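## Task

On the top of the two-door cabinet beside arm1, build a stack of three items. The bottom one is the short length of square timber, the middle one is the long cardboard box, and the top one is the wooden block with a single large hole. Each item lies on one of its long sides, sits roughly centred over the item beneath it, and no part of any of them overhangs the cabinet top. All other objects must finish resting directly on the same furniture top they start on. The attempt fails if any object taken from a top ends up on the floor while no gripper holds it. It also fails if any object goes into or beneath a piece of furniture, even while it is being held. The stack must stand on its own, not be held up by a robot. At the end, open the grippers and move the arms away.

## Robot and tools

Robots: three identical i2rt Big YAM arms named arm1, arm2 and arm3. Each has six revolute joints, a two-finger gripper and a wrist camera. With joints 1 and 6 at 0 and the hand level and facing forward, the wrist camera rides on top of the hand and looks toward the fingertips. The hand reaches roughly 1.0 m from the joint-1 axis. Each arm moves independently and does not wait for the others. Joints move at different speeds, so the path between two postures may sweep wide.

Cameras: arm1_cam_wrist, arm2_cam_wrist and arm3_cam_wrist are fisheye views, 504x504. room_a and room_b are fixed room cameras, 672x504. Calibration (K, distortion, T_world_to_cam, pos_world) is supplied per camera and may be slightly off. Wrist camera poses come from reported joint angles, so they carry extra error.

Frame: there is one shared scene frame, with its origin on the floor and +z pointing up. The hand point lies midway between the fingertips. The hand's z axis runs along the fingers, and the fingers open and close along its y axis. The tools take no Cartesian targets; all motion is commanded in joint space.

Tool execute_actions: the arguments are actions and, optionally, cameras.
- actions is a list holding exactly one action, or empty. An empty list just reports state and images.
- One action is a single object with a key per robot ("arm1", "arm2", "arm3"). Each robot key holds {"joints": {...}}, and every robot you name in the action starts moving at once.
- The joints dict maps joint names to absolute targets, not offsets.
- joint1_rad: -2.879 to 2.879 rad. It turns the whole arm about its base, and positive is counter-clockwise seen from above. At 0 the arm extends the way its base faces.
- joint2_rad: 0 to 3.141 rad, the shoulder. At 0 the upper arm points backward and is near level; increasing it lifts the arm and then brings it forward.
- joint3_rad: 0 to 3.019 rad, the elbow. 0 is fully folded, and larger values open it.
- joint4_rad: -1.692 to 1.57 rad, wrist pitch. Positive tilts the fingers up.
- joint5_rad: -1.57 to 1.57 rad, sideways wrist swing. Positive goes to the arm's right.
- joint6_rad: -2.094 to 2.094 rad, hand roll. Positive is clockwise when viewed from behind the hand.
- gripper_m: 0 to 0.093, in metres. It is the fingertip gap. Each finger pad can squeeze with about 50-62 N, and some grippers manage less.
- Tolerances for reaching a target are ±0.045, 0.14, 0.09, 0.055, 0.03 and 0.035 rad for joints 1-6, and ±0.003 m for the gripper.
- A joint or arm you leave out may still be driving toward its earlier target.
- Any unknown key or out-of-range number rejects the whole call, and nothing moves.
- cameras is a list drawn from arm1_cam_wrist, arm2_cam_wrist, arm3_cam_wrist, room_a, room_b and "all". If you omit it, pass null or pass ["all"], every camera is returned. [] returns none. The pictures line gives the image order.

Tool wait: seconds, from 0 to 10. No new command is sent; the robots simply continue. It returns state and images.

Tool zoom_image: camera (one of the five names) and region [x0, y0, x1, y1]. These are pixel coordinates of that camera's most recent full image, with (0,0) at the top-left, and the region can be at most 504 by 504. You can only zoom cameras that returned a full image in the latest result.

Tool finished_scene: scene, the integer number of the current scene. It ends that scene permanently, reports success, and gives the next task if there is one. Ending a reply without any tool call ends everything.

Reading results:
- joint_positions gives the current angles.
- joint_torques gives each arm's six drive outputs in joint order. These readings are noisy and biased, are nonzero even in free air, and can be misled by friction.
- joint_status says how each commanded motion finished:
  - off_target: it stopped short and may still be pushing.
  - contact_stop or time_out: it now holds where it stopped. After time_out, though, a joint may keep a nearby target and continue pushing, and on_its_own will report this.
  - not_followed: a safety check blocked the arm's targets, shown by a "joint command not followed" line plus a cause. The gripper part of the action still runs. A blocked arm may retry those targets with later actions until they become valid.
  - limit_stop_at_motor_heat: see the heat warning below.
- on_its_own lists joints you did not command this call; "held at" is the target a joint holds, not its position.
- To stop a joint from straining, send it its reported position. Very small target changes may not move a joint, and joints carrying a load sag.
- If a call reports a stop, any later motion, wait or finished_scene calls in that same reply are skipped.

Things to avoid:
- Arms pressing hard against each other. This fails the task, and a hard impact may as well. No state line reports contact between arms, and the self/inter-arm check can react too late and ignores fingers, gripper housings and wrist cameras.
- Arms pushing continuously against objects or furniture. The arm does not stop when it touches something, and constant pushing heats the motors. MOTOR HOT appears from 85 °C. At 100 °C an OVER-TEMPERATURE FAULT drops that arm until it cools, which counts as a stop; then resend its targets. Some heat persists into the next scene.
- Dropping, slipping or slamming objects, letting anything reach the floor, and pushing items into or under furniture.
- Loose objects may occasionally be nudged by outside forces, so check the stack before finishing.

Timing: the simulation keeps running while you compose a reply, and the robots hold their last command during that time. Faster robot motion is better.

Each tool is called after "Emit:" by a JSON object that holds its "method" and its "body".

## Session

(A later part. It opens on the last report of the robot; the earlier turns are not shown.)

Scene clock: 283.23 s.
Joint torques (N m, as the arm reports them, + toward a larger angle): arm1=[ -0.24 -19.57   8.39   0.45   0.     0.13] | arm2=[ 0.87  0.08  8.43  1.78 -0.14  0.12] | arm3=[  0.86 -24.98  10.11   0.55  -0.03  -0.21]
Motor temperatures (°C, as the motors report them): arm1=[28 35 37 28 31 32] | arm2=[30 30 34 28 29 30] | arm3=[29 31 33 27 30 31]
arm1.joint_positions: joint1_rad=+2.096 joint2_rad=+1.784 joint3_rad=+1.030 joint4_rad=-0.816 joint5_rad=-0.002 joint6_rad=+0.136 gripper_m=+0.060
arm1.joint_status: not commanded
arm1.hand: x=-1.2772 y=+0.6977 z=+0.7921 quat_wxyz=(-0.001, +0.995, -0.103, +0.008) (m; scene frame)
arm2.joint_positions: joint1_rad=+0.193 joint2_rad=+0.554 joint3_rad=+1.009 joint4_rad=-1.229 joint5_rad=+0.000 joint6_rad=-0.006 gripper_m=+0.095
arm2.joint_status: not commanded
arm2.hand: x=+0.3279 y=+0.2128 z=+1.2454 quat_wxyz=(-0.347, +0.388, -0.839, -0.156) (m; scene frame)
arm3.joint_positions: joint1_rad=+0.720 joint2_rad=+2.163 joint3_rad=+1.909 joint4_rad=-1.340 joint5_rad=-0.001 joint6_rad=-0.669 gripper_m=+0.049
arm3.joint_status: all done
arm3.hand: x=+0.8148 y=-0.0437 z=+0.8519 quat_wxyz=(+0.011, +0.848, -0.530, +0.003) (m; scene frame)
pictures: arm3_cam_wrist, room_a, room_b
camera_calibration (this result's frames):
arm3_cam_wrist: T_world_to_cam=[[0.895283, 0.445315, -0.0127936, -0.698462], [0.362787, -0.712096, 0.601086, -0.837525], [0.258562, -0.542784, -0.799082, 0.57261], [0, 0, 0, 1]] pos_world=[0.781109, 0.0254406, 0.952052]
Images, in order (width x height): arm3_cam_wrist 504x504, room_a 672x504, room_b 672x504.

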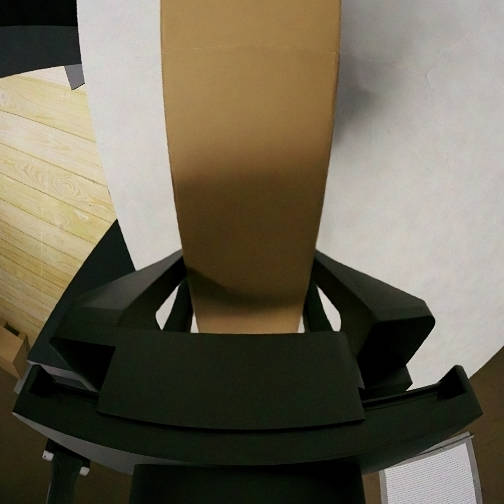

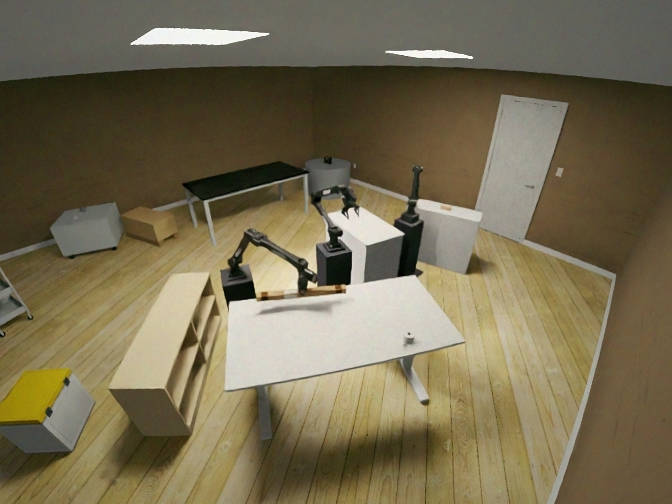

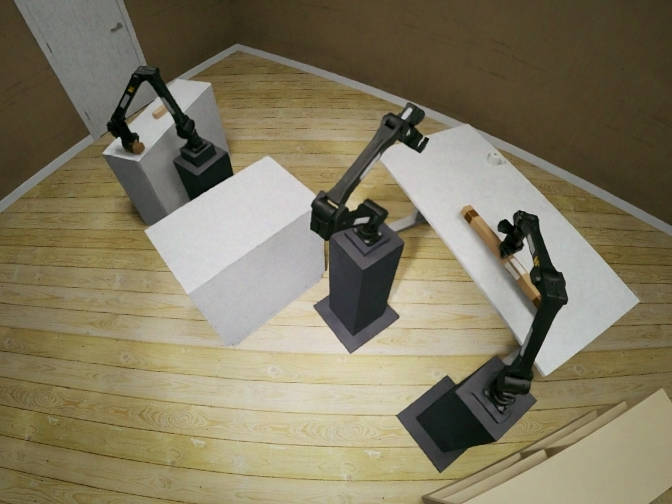

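Emit:
{"method": "execute_actions", "body": {"actions": [{"arm1": {"joints": {"gripper_m": 0.085}}, "arm3": {"joints": {"joint2_rad": 2.206, "joint4_rad": -1.25}}}], "cameras": ["arm1_cam_wrist", "arm3_cam_wrist", "room_a"]}}

Scene clock: 295.50 s.
Joint torques (N m, as the arm reports them, + toward a larger angle): arm1=[ -0.21 -17.93   8.47   0.51  -0.01   0.13] | arm2=[ 1.07  0.31  8.56  1.77 -0.16  0.12] | arm3=[  0.85 -22.33  10.12   0.74  -0.05  -0.25]
Motor temperatures (°C, as the motors report them): arm1=[28 35 37 28 31 32] | arm2=[30 30 34 28 29 30] | arm3=[29 31 34 27 30 31]
arm1.joint_positions: joint1_rad=+2.096 joint2_rad=+1.768 joint3_rad=+1.030 joint4_rad=-0.816 joint5_rad=-0.002 joint6_rad=+0.137 gripper_m=+0.085
arm1.joint_status: all done
arm1.hand: x=-1.2797 y=+0.6978 z=+0.7990 quat_wxyz=(+0.000, +0.995, -0.103, +0.000) (m; scene frame)
arm2.joint_positions: joint1_rad=+0.193 joint2_rad=+0.554 joint3_rad=+1.009 joint4_rad=-1.229 joint5_rad=+0.000 joint6_rad=-0.006 gripper_m=+0.095
arm2.joint_status: not commanded
arm2.hand: x=+0.3279 y=+0.2128 z=+1.2454 quat_wxyz=(-0.347, +0.388, -0.839, -0.156) (m; scene frame)
arm3.joint_positions: joint1_rad=+0.720 joint2_rad=+2.189 joint3_rad=+1.909 joint4_rad=-1.263 joint5_rad=-0.001 joint6_rad=-0.669 gripper_m=+0.049
arm3.joint_status: all done
arm3.hand: x=+0.8184 y=-0.0270 z=+0.8349 quat_wxyz=(-0.013, +0.848, -0.530, -0.005) (m; scene frame)
pictures: arm1_cam_wrist, arm3_cam_wrist, room_a
camera_calibration (this result's frames):
arm1_cam_wrist: T_world_to_cam=[[0.185769, 0.982544, 0.00988843, -0.459108], [0.798324, -0.156791, 0.58146, 0.673106], [0.57286, -0.100123, -0.813515, 1.57588], [0, 0, 0, 1]] pos_world=[-1.35483, 0.714413, 0.895158]
arm3_cam_wrist: T_world_to_cam=[[0.895254, 0.445152, 0.0189745, -0.735871], [0.356445, -0.741104, 0.568957, -0.785481], [0.267334, -0.502597, -0.822149, 0.580256], [0, 0, 0, 1]] pos_world=[0.783649, 0.0370862, 0.937924]
Images, in order (width x height): arm1_cam_wrist 504x504, arm3_cam_wrist 504x504, room_a 672x504.

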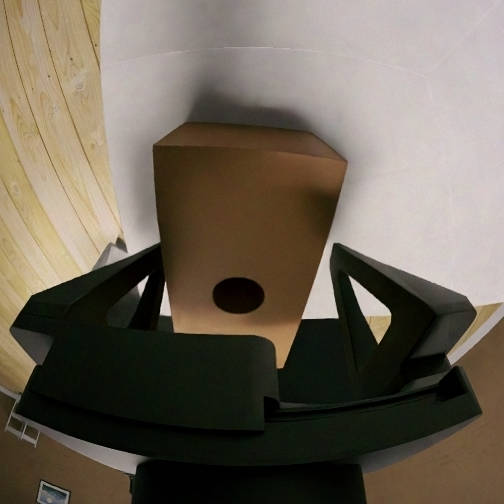

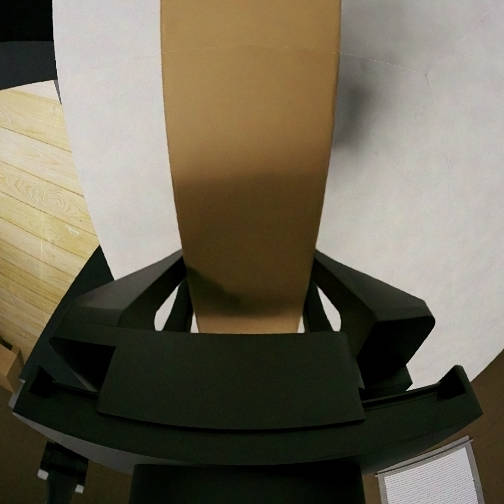

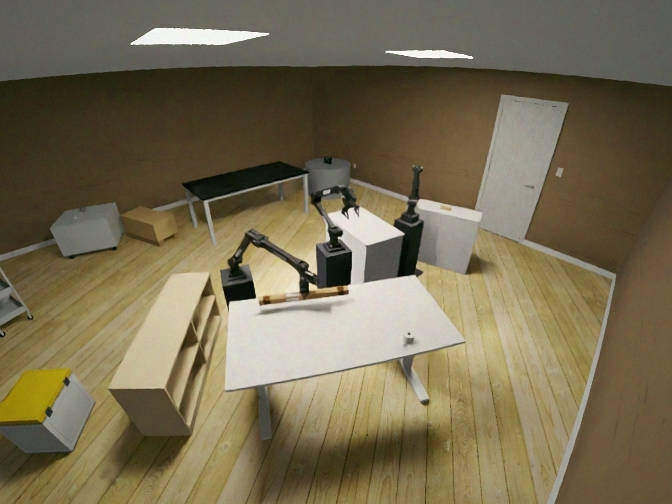

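Emit:
{"method": "zoom_image", "body": {"camera": "room_a", "region": [230, 250, 370, 330]}}

Region (230, 250, 370, 330) of room_a's 672x504 image, scaled by 3.600, with more detail than that image has; it fills the top 288 rows of this view, and the rest is white.

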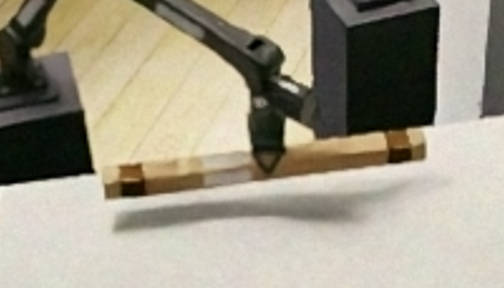

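Emit:
{"method": "execute_actions", "body": {"actions": [{"arm1": {"joints": {"joint2_rad": 1.45, "joint4_rad": -1.1}}, "arm2": {"joints": {"joint1_rad": -0.74, "joint6_rad": 1.03}}, "arm3": {"joints": {"joint2_rad": 2.26, "joint4_rad": -1.225}}}], "cameras": ["arm1_cam_wrist", "arm3_cam_wrist", "room_a"]}}

Emit:
{"method": "zoom_image", "body": {"camera": "room_a", "region": [230, 250, 370, 330]}}

Scene clock: 329.90 s.
Joint torques (N m, as the arm reports them, + toward a larger angle): arm1=[ -0.21 -13.33  10.29  -0.1    0.     0.13] | arm2=[-0.3   0.13  8.61  1.65 -0.08  0.08] | arm3=[  1.36 -23.61   9.96   0.66  -0.06  -0.18]
Motor temperatures (°C, as the motors report them): arm1=[28 35 37 28 31 32] | arm2=[30 30 34 28 29 30] | arm3=[29 32 35 27 30 31]
arm1.joint_positions: joint1_rad=+2.096 joint2_rad=+1.446 joint3_rad=+1.030 joint4_rad=-1.093 joint5_rad=-0.002 joint6_rad=+0.137 gripper_m=+0.085
arm1.joint_status: all done
arm1.hand: x=-1.2395 y=+0.6947 z=+0.9288 quat_wxyz=(+0.001, +0.994, -0.103, -0.023) (m; scene frame)
arm2.joint_positions: joint1_rad=-0.733 joint2_rad=+0.554 joint3_rad=+1.009 joint4_rad=-1.229 joint5_rad=+0.000 joint6_rad=+1.022 gripper_m=+0.095
arm2.joint_status: all done
arm2.hand: x=+0.4153 y=+0.0032 z=+1.2476 quat_wxyz=(-0.344, -0.475, -0.791, -0.171) (m; scene frame)
arm3.joint_positions: joint1_rad=+0.720 joint2_rad=+2.254 joint3_rad=+1.909 joint4_rad=-1.237 joint5_rad=-0.001 joint6_rad=-0.669 gripper_m=+0.049
arm3.joint_status: all done
arm3.hand: x=+0.8184 y=-0.0271 z=+0.7933 quat_wxyz=(+0.005, +0.848, -0.530, +0.001) (m; scene frame)
pictures: arm1_cam_wrist, arm3_cam_wrist, room_a
camera_calibration (this result's frames):
arm1_cam_wrist: T_world_to_cam=[[0.186003, 0.982538, 0.00461054, -0.459615], [0.823831, -0.158512, 0.544221, 0.632415], [0.535449, -0.0974287, -0.838929, 1.63341], [0, 0, 0, 1]] pos_world=[-1.31012, 0.710976, 1.02826]
arm3_cam_wrist: T_world_to_cam=[[0.895308, 0.445423, -0.00467226, -0.716279], [0.361133, -0.719663, 0.593017, -0.784268], [0.260781, -0.53262, -0.805177, 0.53715], [0, 0, 0, 1]] pos_world=[0.784437, 0.0407361, 0.894238]
Images, in order (width x height): arm1_cam_wrist 504x504, arm3_cam_wrist 504x504, room_a 672x504.

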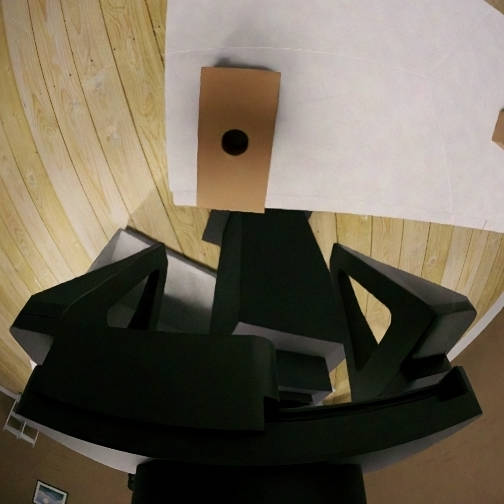

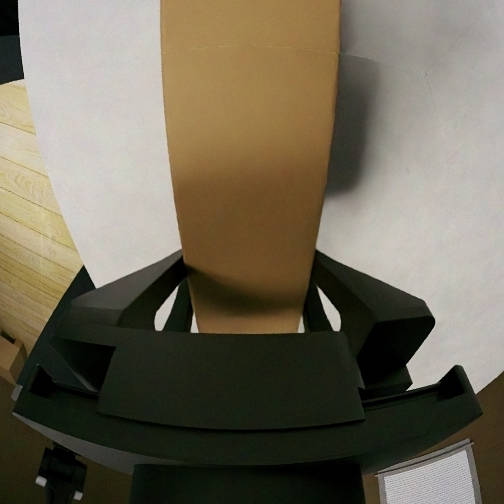

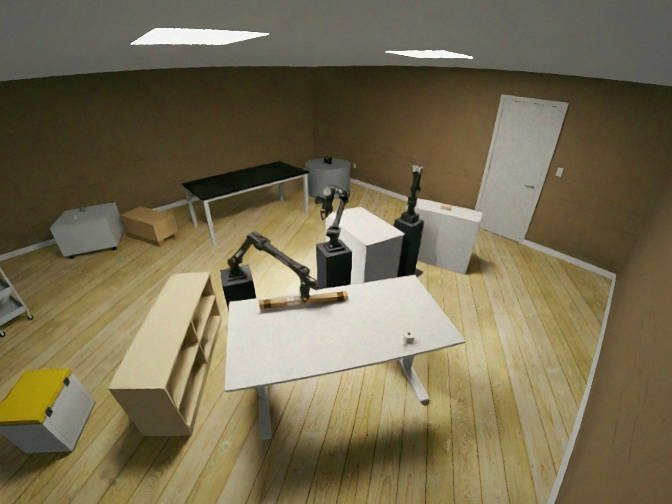

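Region (230, 250, 370, 330) of room_a's 672x504 image, scaled by 3.600, with more detail than that image has; it fills the top 288 rows of this view, and the rest is white.

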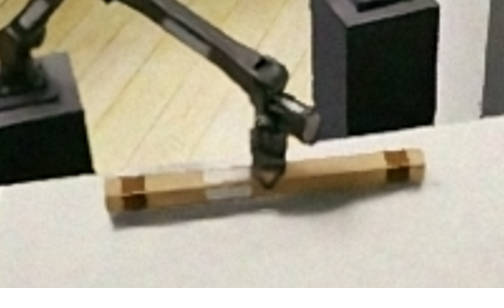

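Emit:
{"method": "execute_actions", "body": {"actions": [{"arm1": {"joints": {"joint1_rad": -1.93, "joint2_rad": 1.2, "joint6_rad": 1.27}}, "arm3": {"joints": {"joint2_rad": 2.30, "joint4_rad": -1.19}}}], "cameras": ["arm1_cam_wrist", "arm3_cam_wrist", "room_a"]}}

Emit:
{"method": "zoom_image", "body": {"camera": "room_a", "region": [230, 250, 370, 330]}}

Scene clock: 338.33 s.
Joint torques (N m, as the arm reports them, + toward a larger angle): arm1=[ -0.16 -10.82  11.41   0.31  -0.04   0.1 ] | arm2=[-0.37  0.25  8.53  1.76 -0.09  0.04] | arm3=[  1.07 -22.09   9.73   0.45  -0.07  -0.24]
Motor temperatures (°C, as the motors report them): arm1=[28 35 37 28 31 32] | arm2=[30 30 34 28 29 30] | arm3=[29 32 35 27 30 31]
arm1.joint_positions: joint1_rad=-1.931 joint2_rad=+1.208 joint3_rad=+1.030 joint4_rad=-1.093 joint5_rad=+0.001 joint6_rad=+1.257 gripper_m=+0.085
arm1.joint_status: all done
arm1.hand: x=-0.6051 y=+0.3393 z=+1.0300 quat_wxyz=(-0.151, -0.884, -0.442, -0.030) (m; scene frame)
arm2.joint_positions: joint1_rad=-0.733 joint2_rad=+0.554 joint3_rad=+1.009 joint4_rad=-1.229 joint5_rad=+0.000 joint6_rad=+1.022 gripper_m=+0.095
arm2.joint_status: not commanded
arm2.hand: x=+0.4153 y=+0.0032 z=+1.2476 quat_wxyz=(-0.344, -0.475, -0.791, -0.171) (m; scene frame)
arm3.joint_positions: joint1_rad=+0.720 joint2_rad=+2.280 joint3_rad=+1.909 joint4_rad=-1.197 joint5_rad=-0.001 joint6_rad=-0.670 gripper_m=+0.049
arm3.joint_status: all done
arm3.hand: x=+0.8196 y=-0.0209 z=+0.7759 quat_wxyz=(-0.001, +0.848, -0.529, -0.001) (m; scene frame)
pictures: arm1_cam_wrist, arm3_cam_wrist, room_a
camera_calibration (this result's frames):
arm1_cam_wrist: T_world_to_cam=[[-0.786271, 0.549681, -0.282185, -0.374941], [0.377523, 0.788919, 0.484854, -0.532033], [0.489136, 0.274695, -0.827822, 1.17829], [0, 0, 0, 1]] pos_world=[-0.670297, 0.302157, 1.12757]
arm3_cam_wrist: T_world_to_cam=[[0.894631, 0.446794, 0.00309968, -0.725657], [0.360997, -0.726889, 0.58422, -0.763117], [0.263279, -0.521543, -0.811589, 0.52925], [0, 0, 0, 1]] pos_world=[0.785338, 0.0455448, 0.877611]
Images, in order (width x height): arm1_cam_wrist 504x504, arm3_cam_wrist 504x504, room_a 672x504.

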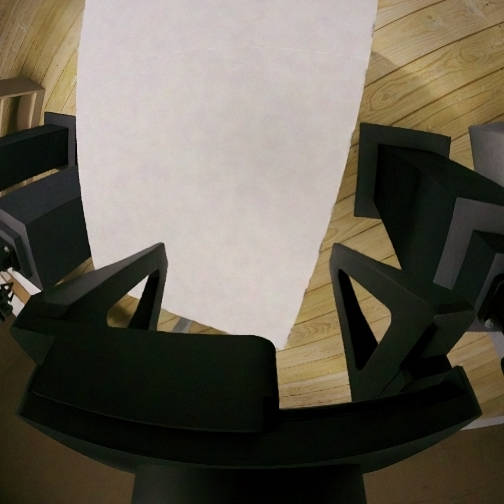

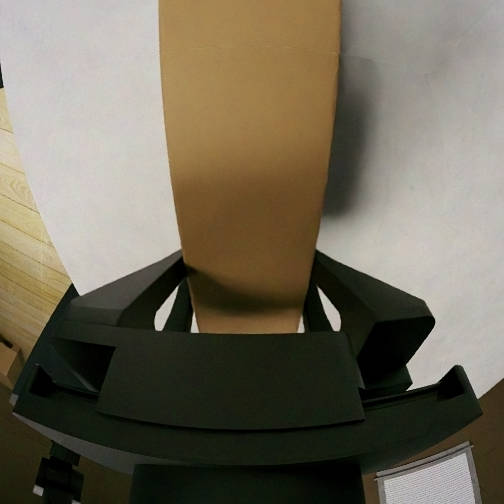

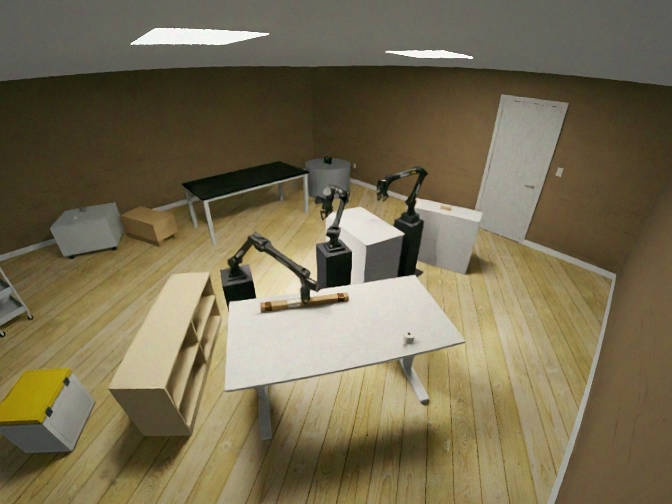

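Region (230, 250, 370, 330) of room_a's 672x504 image, scaled by 3.600, with more detail than that image has; it fills the top 288 rows of this view, and the rest is white.

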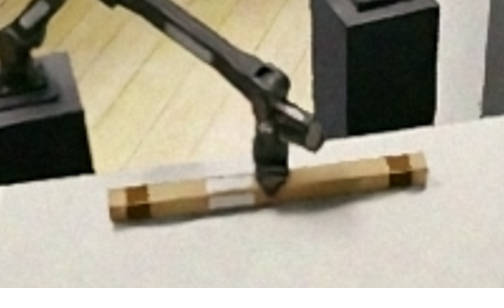

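Emit:
{"method": "execute_actions", "body": {"actions": [{"arm1": {"joints": {"joint2_rad": 0.75, "joint4_rad": -1.6, "joint6_rad": 0.0}}, "arm3": {"joints": {"gripper_m": 0.093}}}], "cameras": ["arm1_cam_wrist"]}}

Emit:
{"method": "execute_actions", "body": {"actions": [{"arm3": {"joints": {"joint2_rad": 1.9, "joint4_rad": -1.55}}}], "cameras": ["arm3_cam_wrist"]}}

Scene clock: 356.63 s.
Joint torques (N m, as the arm reports them, + toward a larger angle): arm1=[ 0.5  -2.46 11.26  0.31 -0.11 -0.16] | arm2=[-0.05  0.14  8.47  1.82 -0.07  0.05] | arm3=[  1.21 -22.94   9.82   0.31  -0.05  -0.21]
Motor temperatures (°C, as the motors report them): arm1=[28 34 38 28 31 32] | arm2=[30 30 34 28 29 30] | arm3=[29 32 35 27 30 31]
arm1.joint_positions: joint1_rad=-1.931 joint2_rad=+0.749 joint3_rad=+1.030 joint4_rad=-1.593 joint5_rad=+0.001 joint6_rad=+0.014 gripper_m=+0.085
arm1.joint_status: all done
arm1.hand: x=-0.7101 y=+0.4853 z=+1.1288 quat_wxyz=(-0.122, -0.462, -0.877, +0.055) (m; scene frame)
arm2.joint_positions: joint1_rad=-0.733 joint2_rad=+0.554 joint3_rad=+1.009 joint4_rad=-1.229 joint5_rad=+0.000 joint6_rad=+1.022 gripper_m=+0.095
arm2.joint_status: not commanded
arm2.hand: x=+0.4153 y=+0.0032 z=+1.2476 quat_wxyz=(-0.344, -0.475, -0.791, -0.171) (m; scene frame)
arm3.joint_positions: joint1_rad=+0.720 joint2_rad=+2.280 joint3_rad=+1.909 joint4_rad=-1.197 joint5_rad=-0.001 joint6_rad=-0.670 gripper_m=+0.093
arm3.joint_status: all done
arm3.hand: x=+0.8196 y=-0.0209 z=+0.7759 quat_wxyz=(-0.001, +0.848, -0.529, -0.001) (m; scene frame)
pictures: arm1_cam_wrist
camera_calibration (this result's frames):
arm1_cam_wrist: T_world_to_cam=[[-0.81443, -0.580257, -0.00258825, -0.297086], [-0.545209, 0.763695, 0.345712, -1.14134], [-0.198625, 0.282969, -0.938337, 0.903705], [0, 0, 0, 1]] pos_world=[-0.684724, 0.443527, 1.24178]
Images, in order (width x height): arm1_cam_wrist 504x504.

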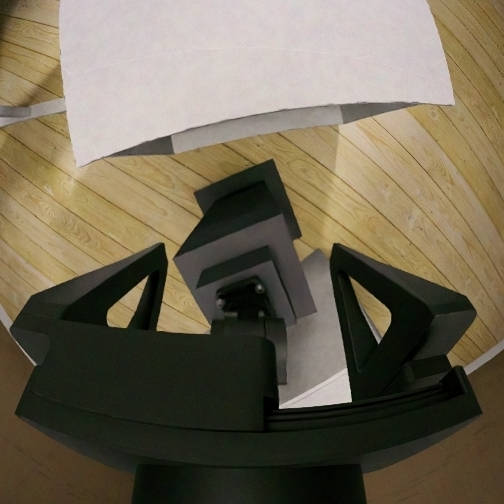

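Scene clock: 358.33 s.
Joint torques (N m, as the arm reports them, + toward a larger angle): arm1=[ 0.53 -2.49 11.23  0.31 -0.11 -0.15] | arm2=[ 0.02  0.5   8.56  1.74 -0.11  0.1 ] | arm3=[  0.83 -20.39   8.91  -0.29  -0.03  -0.18]
Motor temperatures (°C, as the motors report them): arm1=[28 34 38 28 31 32] | arm2=[30 30 34 28 29 30] | arm3=[29 32 35 27 30 31]
arm1.joint_positions: joint1_rad=-1.931 joint2_rad=+0.749 joint3_rad=+1.030 joint4_rad=-1.593 joint5_rad=+0.001 joint6_rad=+0.014 gripper_m=+0.085
arm1.joint_status: not commanded
arm1.hand: x=-0.7101 y=+0.4853 z=+1.1288 quat_wxyz=(-0.122, -0.462, -0.877, +0.055) (m; scene frame)
arm2.joint_positions: joint1_rad=-0.733 joint2_rad=+0.554 joint3_rad=+1.009 joint4_rad=-1.229 joint5_rad=+0.000 joint6_rad=+1.022 gripper_m=+0.095
arm2.joint_status: not commanded
arm2.hand: x=+0.4153 y=+0.0032 z=+1.2476 quat_wxyz=(-0.344, -0.475, -0.791, -0.171) (m; scene frame)
arm3.joint_positions: joint1_rad=+0.720 joint2_rad=+1.897 joint3_rad=+1.932 joint4_rad=-1.539 joint5_rad=-0.001 joint6_rad=-0.670 gripper_m=+0.093
arm3.joint_status: all done
arm3.hand: x=+0.8044 y=-0.0906 z=+1.0223 quat_wxyz=(-0.032, +0.848, -0.529, -0.012) (m; scene frame)
pictures: arm3_cam_wrist
camera_calibration (this result's frames):
arm3_cam_wrist: T_world_to_cam=[[0.89432, 0.44533, 0.043274, -0.72268], [0.353281, -0.762178, 0.542473, -0.906579], [0.274562, -0.469857, -0.838958, 0.72051], [0, 0, 0, 1]] pos_world=[0.76876, -0.0306073, 1.12755]
Images, in order (width x height): arm3_cam_wrist 504x504.

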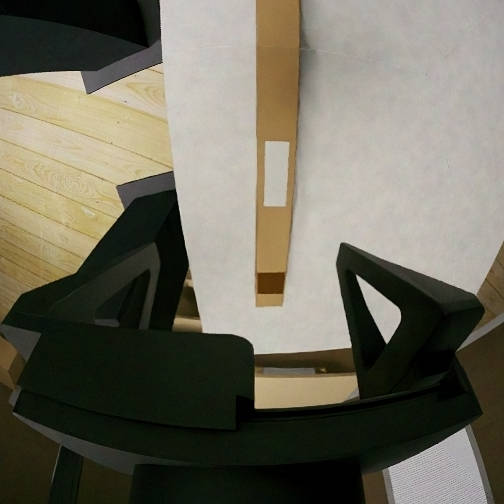

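Emit:
{"method": "execute_actions", "body": {"actions": [{"arm3": {"joints": {"joint1_rad": -0.8, "joint2_rad": 1.0, "joint3_rad": 1.4, "joint6_rad": 0.0}}, "arm2": {"joints": {"joint1_rad": -0.725, "joint2_rad": 2.195, "joint3_rad": 1.875, "joint4_rad": -1.215, "joint6_rad": 1.058}}}], "cameras": ["arm2_cam_wrist", "room_b"]}}

Scene clock: 375.53 s.
Joint torques (N m, as the arm reports them, + toward a larger angle): arm1=[ 0.54 -2.5  11.22  0.31 -0.11 -0.15] | arm2=[  0.33 -23.03  10.98   0.41  -0.1    0.14] | arm3=[ 0.53 -3.85  8.57  0.49 -0.08  0.03]
Motor temperatures (°C, as the motors report them): arm1=[28 34 39 28 31 32] | arm2=[30 30 35 28 29 30] | arm3=[29 32 34 27 30 31]
arm1.joint_positions: joint1_rad=-1.931 joint2_rad=+0.749 joint3_rad=+1.030 joint4_rad=-1.593 joint5_rad=+0.001 joint6_rad=+0.014 gripper_m=+0.085
arm1.joint_status: not commanded
arm1.hand: x=-0.7101 y=+0.4853 z=+1.1288 quat_wxyz=(-0.122, -0.462, -0.877, +0.055) (m; scene frame)
arm2.joint_positions: joint1_rad=-0.733 joint2_rad=+2.200 joint3_rad=+1.838 joint4_rad=-1.219 joint5_rad=+0.000 joint6_rad=+1.050 gripper_m=+0.095
arm2.joint_status: all done
arm2.hand: x=+0.8108 y=-0.0284 z=+0.8767 quat_wxyz=(+0.005, -0.530, -0.848, +0.011) (m; scene frame)
arm3.joint_positions: joint1_rad=-0.798 joint2_rad=+0.993 joint3_rad=+1.401 joint4_rad=-1.539 joint5_rad=+0.002 joint6_rad=-0.017 gripper_m=+0.093
arm3.joint_status: all done
arm3.hand: x=+0.9979 y=-0.7359 z=+1.2001 quat_wxyz=(-0.217, -0.071, -0.973, +0.020) (m; scene frame)
pictures: arm2_cam_wrist, room_b
camera_calibration (this result's frames):
arm2_cam_wrist: T_world_to_cam=[[-0.895145, -0.445444, 0.0171718, 0.700406], [-0.356165, 0.737837, 0.573361, -0.184114], [-0.26807, 0.507125, -0.819123, 1.07489], [0, 0, 0, 1]] pos_world=[0.849536, -0.0972654, 0.974003]
Images, in order (width x height): arm2_cam_wrist 504x504, room_b 672x504.

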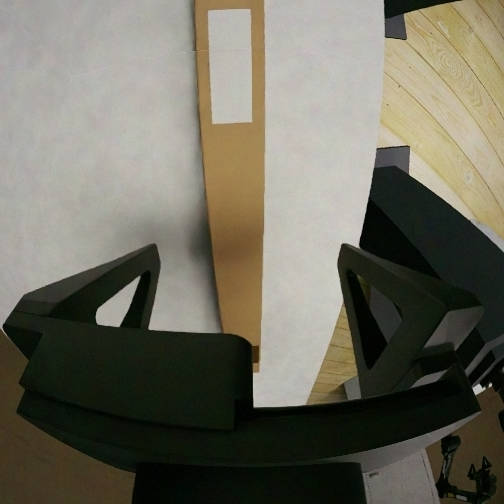

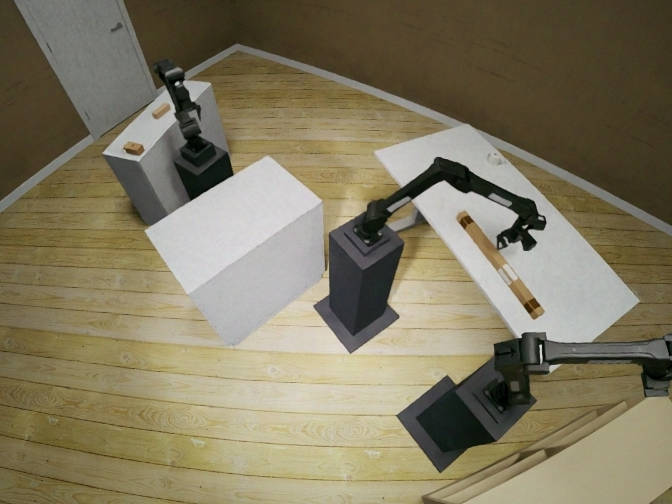

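Emit:
{"method": "execute_actions", "body": {"actions": [{"arm2": {"joints": {"joint1_rad": -0.714, "joint2_rad": 2.335, "joint3_rad": 1.80, "joint4_rad": -1.005}}}], "cameras": ["arm2_cam_wrist"]}}

Scene clock: 381.77 s.
Joint torques (N m, as the arm reports them, + toward a larger angle): arm1=[ 0.54 -2.52 11.22  0.32 -0.11 -0.15] | arm2=[  0.53 -23.97   7.55   1.02  -0.07   0.14] | arm3=[ 0.15 -4.39  8.6   0.46 -0.15  0.02]
Motor temperatures (°C, as the motors report them): arm1=[28 34 39 28 31 32] | arm2=[30 31 35 28 29 30] | arm3=[29 31 34 27 30 31]
arm1.joint_positions: joint1_rad=-1.931 joint2_rad=+0.749 joint3_rad=+1.030 joint4_rad=-1.593 joint5_rad=+0.001 joint6_rad=+0.014 gripper_m=+0.085
arm1.joint_status: not commanded
arm1.hand: x=-0.7101 y=+0.4853 z=+1.1288 quat_wxyz=(-0.122, -0.462, -0.877, +0.055) (m; scene frame)
arm2.joint_positions: joint1_rad=-0.724 joint2_rad=+2.339 joint3_rad=+1.801 joint4_rad=-1.021 joint5_rad=+0.000 joint6_rad=+1.051 gripper_m=+0.095
arm2.joint_status: all done
arm2.hand: x=+0.8209 y=-0.0244 z=+0.7750 quat_wxyz=(-0.005, -0.526, -0.851, +0.006) (m; scene frame)
arm3.joint_positions: joint1_rad=-0.798 joint2_rad=+0.993 joint3_rad=+1.401 joint4_rad=-1.539 joint5_rad=+0.002 joint6_rad=-0.017 gripper_m=+0.093
arm3.joint_status: not commanded
arm3.hand: x=+0.9979 y=-0.7359 z=+1.2001 quat_wxyz=(-0.217, -0.071, -0.973, +0.020) (m; scene frame)
pictures: arm2_cam_wrist
camera_calibration (this result's frames):
arm2_cam_wrist: T_world_to_cam=[[-0.89122, -0.453566, -0.00219712, 0.724498], [-0.375577, 0.735245, 0.564231, -0.102172], [-0.254301, 0.503679, -0.825614, 0.985932], [0, 0, 0, 1]] pos_world=[0.858037, -0.0928639, 0.87324]
Images, in order (width x height): arm2_cam_wrist 504x504.

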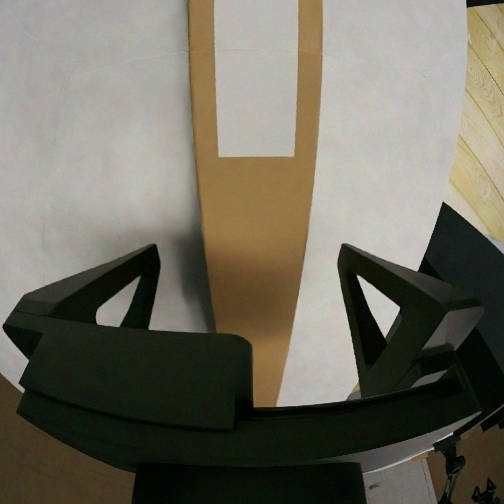

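Emit:
{"method": "execute_actions", "body": {"actions": [{"arm2": {"joints": {"joint2_rad": 2.382, "joint4_rad": -0.965}}}], "cameras": ["arm2_cam_wrist"]}}

Scene clock: 385.27 s.
Joint torques (N m, as the arm reports them, + toward a larger angle): arm1=[ 0.52 -2.51 11.24  0.31 -0.11 -0.14] | arm2=[  0.48 -21.3    7.78   0.96  -0.05   0.11] | arm3=[ 0.04 -4.04  8.65  0.57 -0.11  0.08]
Motor temperatures (°C, as the motors report them): arm1=[28 33 39 28 31 32] | arm2=[30 31 35 28 29 30] | arm3=[29 31 34 27 30 31]
arm1.joint_positions: joint1_rad=-1.931 joint2_rad=+0.749 joint3_rad=+1.030 joint4_rad=-1.593 joint5_rad=+0.001 joint6_rad=+0.014 gripper_m=+0.085
arm1.joint_status: not commanded
arm1.hand: x=-0.7101 y=+0.4853 z=+1.1288 quat_wxyz=(-0.122, -0.462, -0.877, +0.055) (m; scene frame)
arm2.joint_positions: joint1_rad=-0.724 joint2_rad=+2.355 joint3_rad=+1.801 joint4_rad=-0.982 joint5_rad=+0.000 joint6_rad=+1.051 gripper_m=+0.095
arm2.joint_status: all done
arm2.hand: x=+0.8267 y=-0.0249 z=+0.7645 quat_wxyz=(-0.015, -0.526, -0.851, +0.000) (m; scene frame)
arm3.joint_positions: joint1_rad=-0.798 joint2_rad=+0.993 joint3_rad=+1.401 joint4_rad=-1.539 joint5_rad=+0.002 joint6_rad=-0.017 gripper_m=+0.093
arm3.joint_status: not commanded
arm3.hand: x=+0.9979 y=-0.7359 z=+1.2001 quat_wxyz=(-0.217, -0.071, -0.973, +0.020) (m; scene frame)
pictures: arm2_cam_wrist
camera_calibration (this result's frames):
arm2_cam_wrist: T_world_to_cam=[[-0.890802, -0.453877, -0.0216388, 0.743958], [-0.388392, 0.735832, 0.55471, -0.0758578], [-0.235847, 0.502541, -0.831762, 0.968467], [0, 0, 0, 1]] pos_world=[0.861667, -0.0932104, 0.863712]
Images, in order (width x height): arm2_cam_wrist 504x504.

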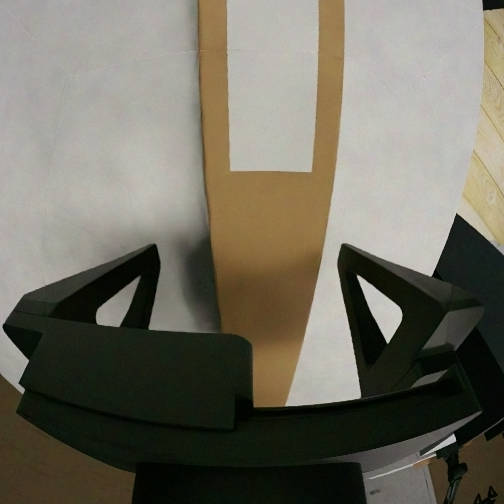

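Emit:
{"method": "execute_actions", "body": {"actions": [{"arm2": {"joints": {"joint2_rad": 2.41}}}], "cameras": ["arm2_cam_wrist"]}}

Scene clock: 387.57 s.
Joint torques (N m, as the arm reports them, + toward a larger angle): arm1=[ 0.55 -2.52 11.22  0.31 -0.11 -0.15] | arm2=[  0.34 -21.89   7.34   0.9   -0.05   0.11] | arm3=[ 0.5  -3.64  8.48  0.4  -0.1   0.1 ]
Motor temperatures (°C, as the motors report them): arm1=[28 33 39 28 31 32] | arm2=[30 31 35 28 29 30] | arm3=[29 31 34 27 30 31]
arm1.joint_positions: joint1_rad=-1.931 joint2_rad=+0.749 joint3_rad=+1.030 joint4_rad=-1.593 joint5_rad=+0.001 joint6_rad=+0.014 gripper_m=+0.085
arm1.joint_status: not commanded
arm1.hand: x=-0.7101 y=+0.4853 z=+1.1288 quat_wxyz=(-0.122, -0.462, -0.877, +0.055) (m; scene frame)
arm2.joint_positions: joint1_rad=-0.724 joint2_rad=+2.388 joint3_rad=+1.801 joint4_rad=-0.981 joint5_rad=+0.000 joint6_rad=+1.051 gripper_m=+0.095
arm2.joint_status: all done
arm2.hand: x=+0.8190 y=-0.0248 z=+0.7434 quat_wxyz=(-0.001, -0.526, -0.851, +0.008) (m; scene frame)
arm3.joint_positions: joint1_rad=-0.798 joint2_rad=+0.993 joint3_rad=+1.401 joint4_rad=-1.539 joint5_rad=+0.002 joint6_rad=-0.017 gripper_m=+0.093
arm3.joint_status: not commanded
arm3.hand: x=+0.9979 y=-0.7359 z=+1.2001 quat_wxyz=(-0.217, -0.071, -0.973, +0.020) (m; scene frame)
pictures: arm2_cam_wrist
camera_calibration (this result's frames):
arm2_cam_wrist: T_world_to_cam=[[-0.891265, -0.453447, 0.00571329, 0.716767], [-0.370304, 0.735001, 0.568021, -0.0919654], [-0.261767, 0.504142, -0.822994, 0.963796], [0, 0, 0, 1]] pos_world=[0.857064, -0.0932788, 0.841342]
Images, in order (width x height): arm2_cam_wrist 504x504.

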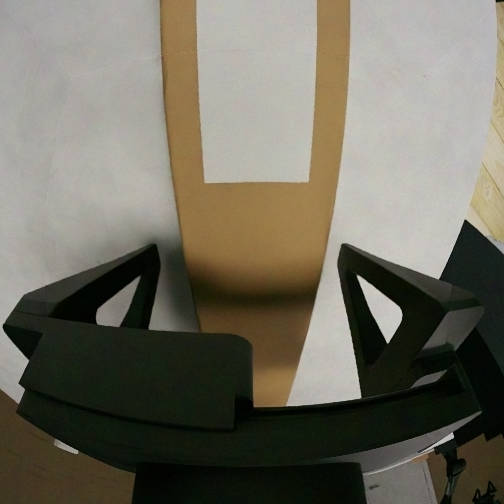

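Emit:
{"method": "execute_actions", "body": {"actions": [{"arm2": {"joints": {"gripper_m": 0.03}}}], "cameras": []}}

Emit:
{"method": "execute_actions", "body": {"actions": [{"arm2": {"joints": {"joint2_rad": 2.0, "joint3_rad": 1.80, "joint4_rad": -1.37}}}], "cameras": ["arm2_cam_wrist"]}}

Scene clock: 392.23 s.
Joint torques (N m, as the arm reports them, + toward a larger angle): arm1=[ 0.56 -2.53 11.23  0.31 -0.11 -0.14] | arm2=[  0.23 -22.08   7.43   1.06  -0.06   0.13] | arm3=[-0.2  -3.92  8.65  0.38 -0.13  0.07]
Motor temperatures (°C, as the motors report them): arm1=[28 33 39 28 31 32] | arm2=[30 32 34 28 29 30] | arm3=[29 31 34 27 30 31]
arm1.joint_positions: joint1_rad=-1.931 joint2_rad=+0.749 joint3_rad=+1.030 joint4_rad=-1.593 joint5_rad=+0.001 joint6_rad=+0.014 gripper_m=+0.085
arm1.joint_status: not commanded
arm1.hand: x=-0.7101 y=+0.4853 z=+1.1288 quat_wxyz=(-0.122, -0.462, -0.877, +0.055) (m; scene frame)
arm2.joint_positions: joint1_rad=-0.724 joint2_rad=+2.388 joint3_rad=+1.801 joint4_rad=-0.980 joint5_rad=+0.000 joint6_rad=+1.052 gripper_m=+0.050
arm2.joint_status: gripper_m off_target (ended at +0.050, target +0.030)
arm2.hand: x=+0.8191 y=-0.0248 z=+0.7434 quat_wxyz=(-0.001, -0.526, -0.850, +0.008) (m; scene frame)
arm3.joint_positions: joint1_rad=-0.798 joint2_rad=+0.993 joint3_rad=+1.401 joint4_rad=-1.539 joint5_rad=+0.002 joint6_rad=-0.017 gripper_m=+0.093
arm3.joint_status: not commanded
arm3.hand: x=+0.9979 y=-0.7359 z=+1.2001 quat_wxyz=(-0.217, -0.071, -0.973, +0.020) (m; scene frame)
pictures: none
No camera images: the call's "cameras" was empty. Leave "cameras" out to get every camera's image.

Scene clock: 393.87 s.
Joint torques (N m, as the arm reports them, + toward a larger angle): arm1=[ 0.54 -2.51 11.23  0.3  -0.11 -0.15] | arm2=[  0.69 -20.56   9.32  -0.26  -0.03   0.11] | arm3=[ 0.03 -3.89  8.53  0.48 -0.1   0.08]
Motor temperatures (°C, as the motors report them): arm1=[28 33 39 28 31 32] | arm2=[30 32 34 28 29 30] | arm3=[29 30 34 27 30 31]
arm1.joint_positions: joint1_rad=-1.931 joint2_rad=+0.749 joint3_rad=+1.030 joint4_rad=-1.593 joint5_rad=+0.001 joint6_rad=+0.014 gripper_m=+0.085
arm1.joint_status: not commanded
arm1.hand: x=-0.7101 y=+0.4853 z=+1.1288 quat_wxyz=(-0.122, -0.462, -0.877, +0.055) (m; scene frame)
arm2.joint_positions: joint1_rad=-0.724 joint2_rad=+2.000 joint3_rad=+1.793 joint4_rad=-1.354 joint5_rad=+0.000 joint6_rad=+1.052 gripper_m=+0.050
arm2.joint_status: all done
arm2.hand: x=+0.7753 y=-0.0188 z=+0.9834 quat_wxyz=(-0.004, -0.526, -0.850, +0.006) (m; scene frame)
arm3.joint_positions: joint1_rad=-0.798 joint2_rad=+0.993 joint3_rad=+1.401 joint4_rad=-1.539 joint5_rad=+0.002 joint6_rad=-0.017 gripper_m=+0.093
arm3.joint_status: not commanded
arm3.hand: x=+0.9979 y=-0.7359 z=+1.2001 quat_wxyz=(-0.217, -0.071, -0.973, +0.020) (m; scene frame)
pictures: arm2_cam_wrist
camera_calibration (this result's frames):
arm2_cam_wrist: T_world_to_cam=[[-0.891759, -0.452511, 0.000094817, 0.685069], [-0.373211, 0.735601, 0.565336, -0.244], [-0.25589, 0.504108, -0.824861, 1.1441], [0, 0, 0, 1]] pos_world=[0.812618, -0.0872616, 1.0816]
Images, in order (width x height): arm2_cam_wrist 504x504.

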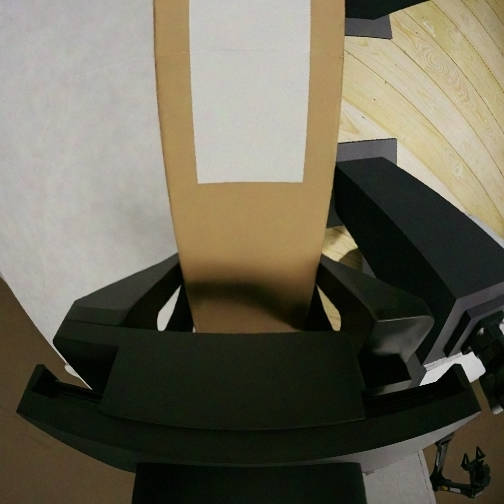

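Emit:
{"method": "execute_actions", "body": {"actions": [{"arm2": {"joints": {"joint1_rad": 2.215, "joint6_rad": 2.06}}}], "cameras": ["arm1_cam_wrist", "arm2_cam_wrist", "room_a", "room_b"]}}

Scene clock: 401.83 s.
Joint torques (N m, as the arm reports them, + toward a larger angle): arm1=[ 0.53 -2.52 11.22  0.31 -0.11 -0.15] | arm2=[ -0.06 -20.5    9.2   -0.38  -0.03   0.15] | arm3=[-0.16 -4.05  8.54  0.42 -0.14  0.06]
Motor temperatures (°C, as the motors report them): arm1=[28 33 39 28 31 32] | arm2=[30 32 35 28 29 30] | arm3=[29 30 34 27 30 31]
arm1.joint_positions: joint1_rad=-1.931 joint2_rad=+0.749 joint3_rad=+1.030 joint4_rad=-1.593 joint5_rad=+0.001 joint6_rad=+0.014 gripper_m=+0.085
arm1.joint_status: not commanded
arm1.hand: x=-0.7101 y=+0.4853 z=+1.1288 quat_wxyz=(-0.122, -0.462, -0.877, +0.055) (m; scene frame)
arm2.joint_positions: joint1_rad=+2.224 joint2_rad=+2.000 joint3_rad=+1.793 joint4_rad=-1.354 joint5_rad=-0.002 joint6_rad=+2.052 gripper_m=+0.050
arm2.joint_status: all done
arm2.hand: x=-0.4387 y=+0.1701 z=+0.9918 quat_wxyz=(+0.011, +0.407, -0.913, +0.002) (m; scene frame)
arm3.joint_positions: joint1_rad=-0.798 joint2_rad=+0.993 joint3_rad=+1.401 joint4_rad=-1.539 joint5_rad=+0.002 joint6_rad=-0.017 gripper_m=+0.093
arm3.joint_status: not commanded
arm3.hand: x=+0.9979 y=-0.7359 z=+1.2001 quat_wxyz=(-0.217, -0.071, -0.973, +0.020) (m; scene frame)
pictures: arm1_cam_wrist, arm2_cam_wrist, room_a, room_b
camera_calibration (this result's frames):
arm1_cam_wrist: T_world_to_cam=[[-0.814216, -0.580556, -0.00248732, -0.296903], [-0.545462, 0.763516, 0.345708, -1.14142], [-0.198804, 0.282838, -0.938339, 0.903644], [0, 0, 0, 1]] pos_world=[-0.684699, 0.443544, 1.24178]
arm2_cam_wrist: T_world_to_cam=[[0.74823, -0.663343, -0.0113337, 0.454629], [-0.528435, -0.606213, 0.594359, -0.7094], [-0.401135, -0.438728, -0.80412, 0.821198], [0, 0, 0, 1]] pos_world=[-0.385628, 0.23181, 1.08713]
Images, in order (width x height): arm1_cam_wrist 504x504, arm2_cam_wrist 504x504, room_a 672x504, room_b 672x504.

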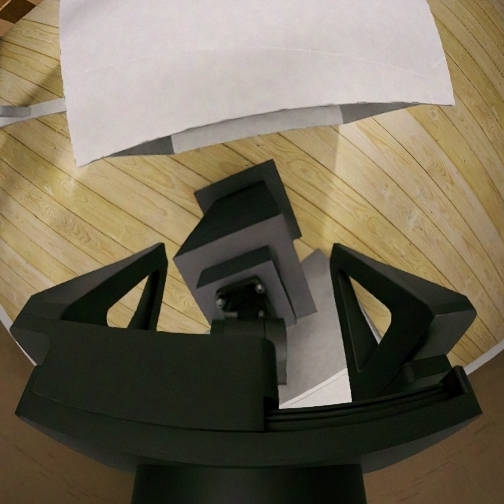

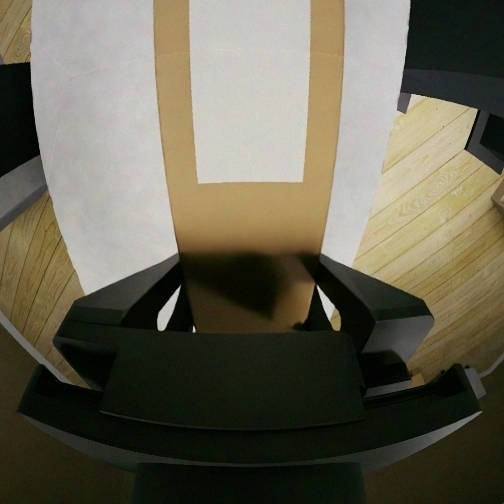

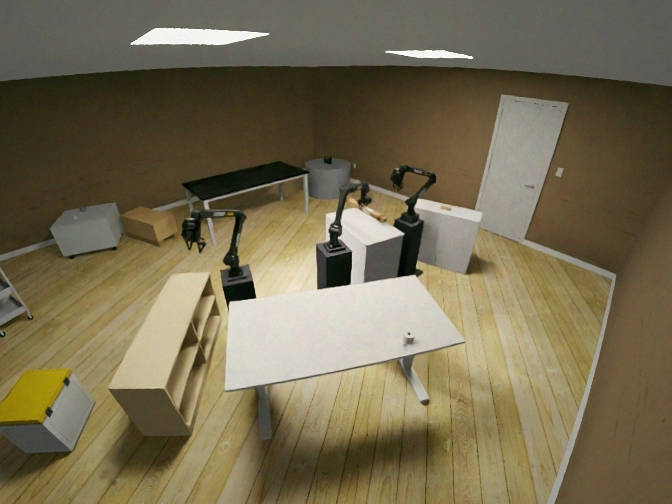

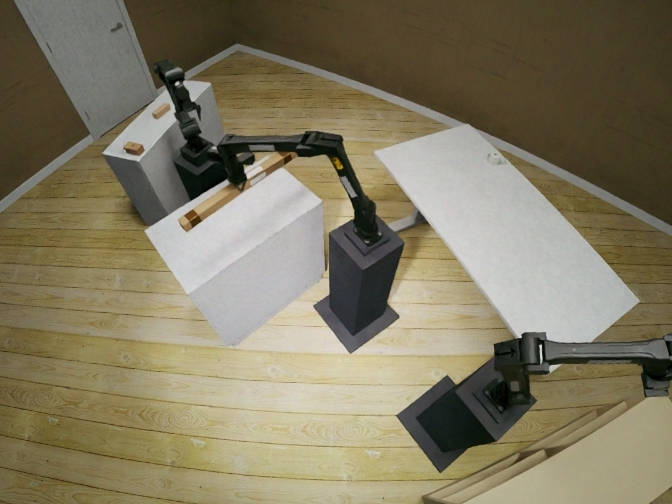

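Emit:
{"method": "execute_actions", "body": {"actions": [{"arm2": {"joints": {"joint2_rad": 2.165, "joint4_rad": -1.165}}}], "cameras": ["arm2_cam_wrist", "room_a"]}}

Scene clock: 412.47 s.
Joint torques (N m, as the arm reports them, + toward a larger angle): arm1=[ 0.54 -2.48 11.23  0.31 -0.11 -0.15] | arm2=[  0.   -23.07   8.77   1.    -0.03   0.12] | arm3=[ 0.22 -4.08  8.43  0.47 -0.11  0.04]
Motor temperatures (°C, as the motors report them): arm1=[28 33 39 28 31 32] | arm2=[30 32 35 28 29 30] | arm3=[29 30 34 27 30 31]
arm1.joint_positions: joint1_rad=-1.931 joint2_rad=+0.749 joint3_rad=+1.030 joint4_rad=-1.593 joint5_rad=+0.001 joint6_rad=+0.014 gripper_m=+0.085
arm1.joint_status: not commanded
arm1.hand: x=-0.7101 y=+0.4853 z=+1.1288 quat_wxyz=(-0.122, -0.462, -0.877, +0.055) (m; scene frame)
arm2.joint_positions: joint1_rad=+2.224 joint2_rad=+2.175 joint3_rad=+1.793 joint4_rad=-1.180 joint5_rad=-0.002 joint6_rad=+2.053 gripper_m=+0.050
arm2.joint_status: all done
arm2.hand: x=-0.4707 y=+0.1765 z=+0.8848 quat_wxyz=(+0.011, +0.407, -0.913, +0.003) (m; scene frame)
arm3.joint_positions: joint1_rad=-0.798 joint2_rad=+0.993 joint3_rad=+1.401 joint4_rad=-1.539 joint5_rad=+0.002 joint6_rad=-0.017 gripper_m=+0.093
arm3.joint_status: not commanded
arm3.hand: x=+0.9979 y=-0.7359 z=+1.2001 quat_wxyz=(-0.217, -0.071, -0.973, +0.020) (m; scene frame)
pictures: arm2_cam_wrist, room_a
camera_calibration (this result's frames):
arm2_cam_wrist: T_world_to_cam=[[0.748009, -0.663614, -0.00996843, 0.480328], [-0.529532, -0.605795, 0.593808, -0.658899], [-0.400098, -0.438895, -0.804545, 0.726023], [0, 0, 0, 1]] pos_world=[-0.417717, 0.238243, 0.980166]
Images, in order (width x height): arm2_cam_wrist 504x504, room_a 672x504.

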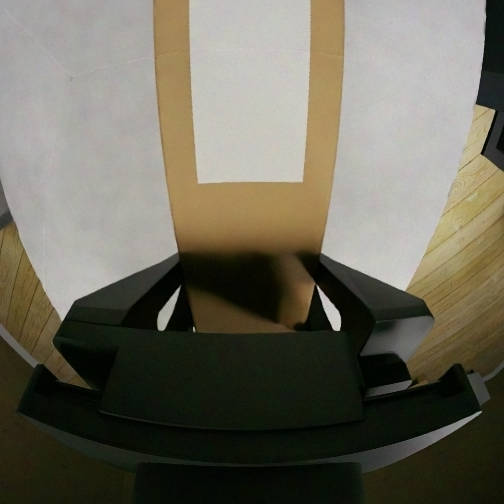

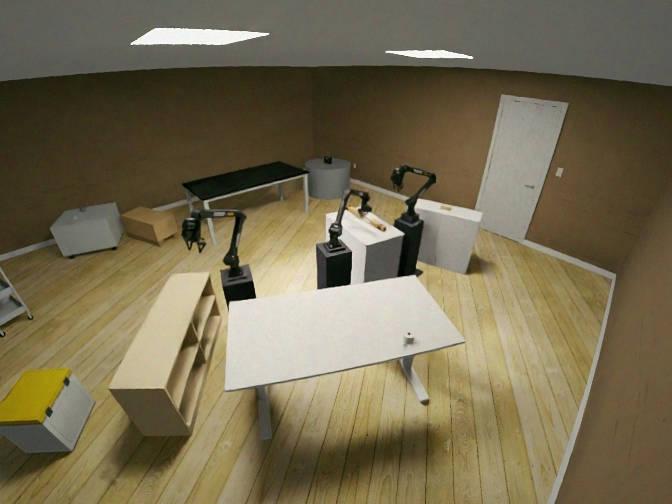

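Emit:
{"method": "zoom_image", "body": {"camera": "arm2_cam_wrist", "region": [380, 40, 504, 164]}}

Region (380, 40, 504, 164) of arm2_cam_wrist's 504x504 image, scaled by 4.065, with more detail than that image has.

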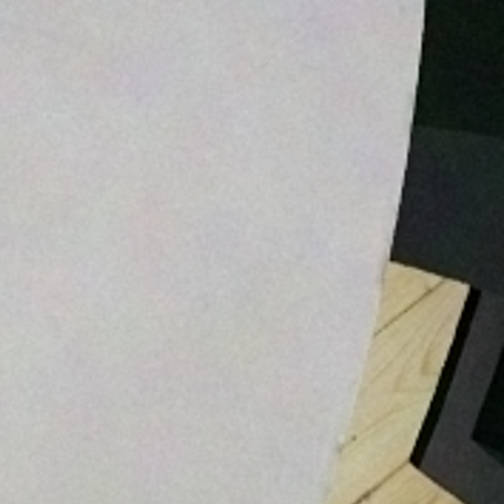

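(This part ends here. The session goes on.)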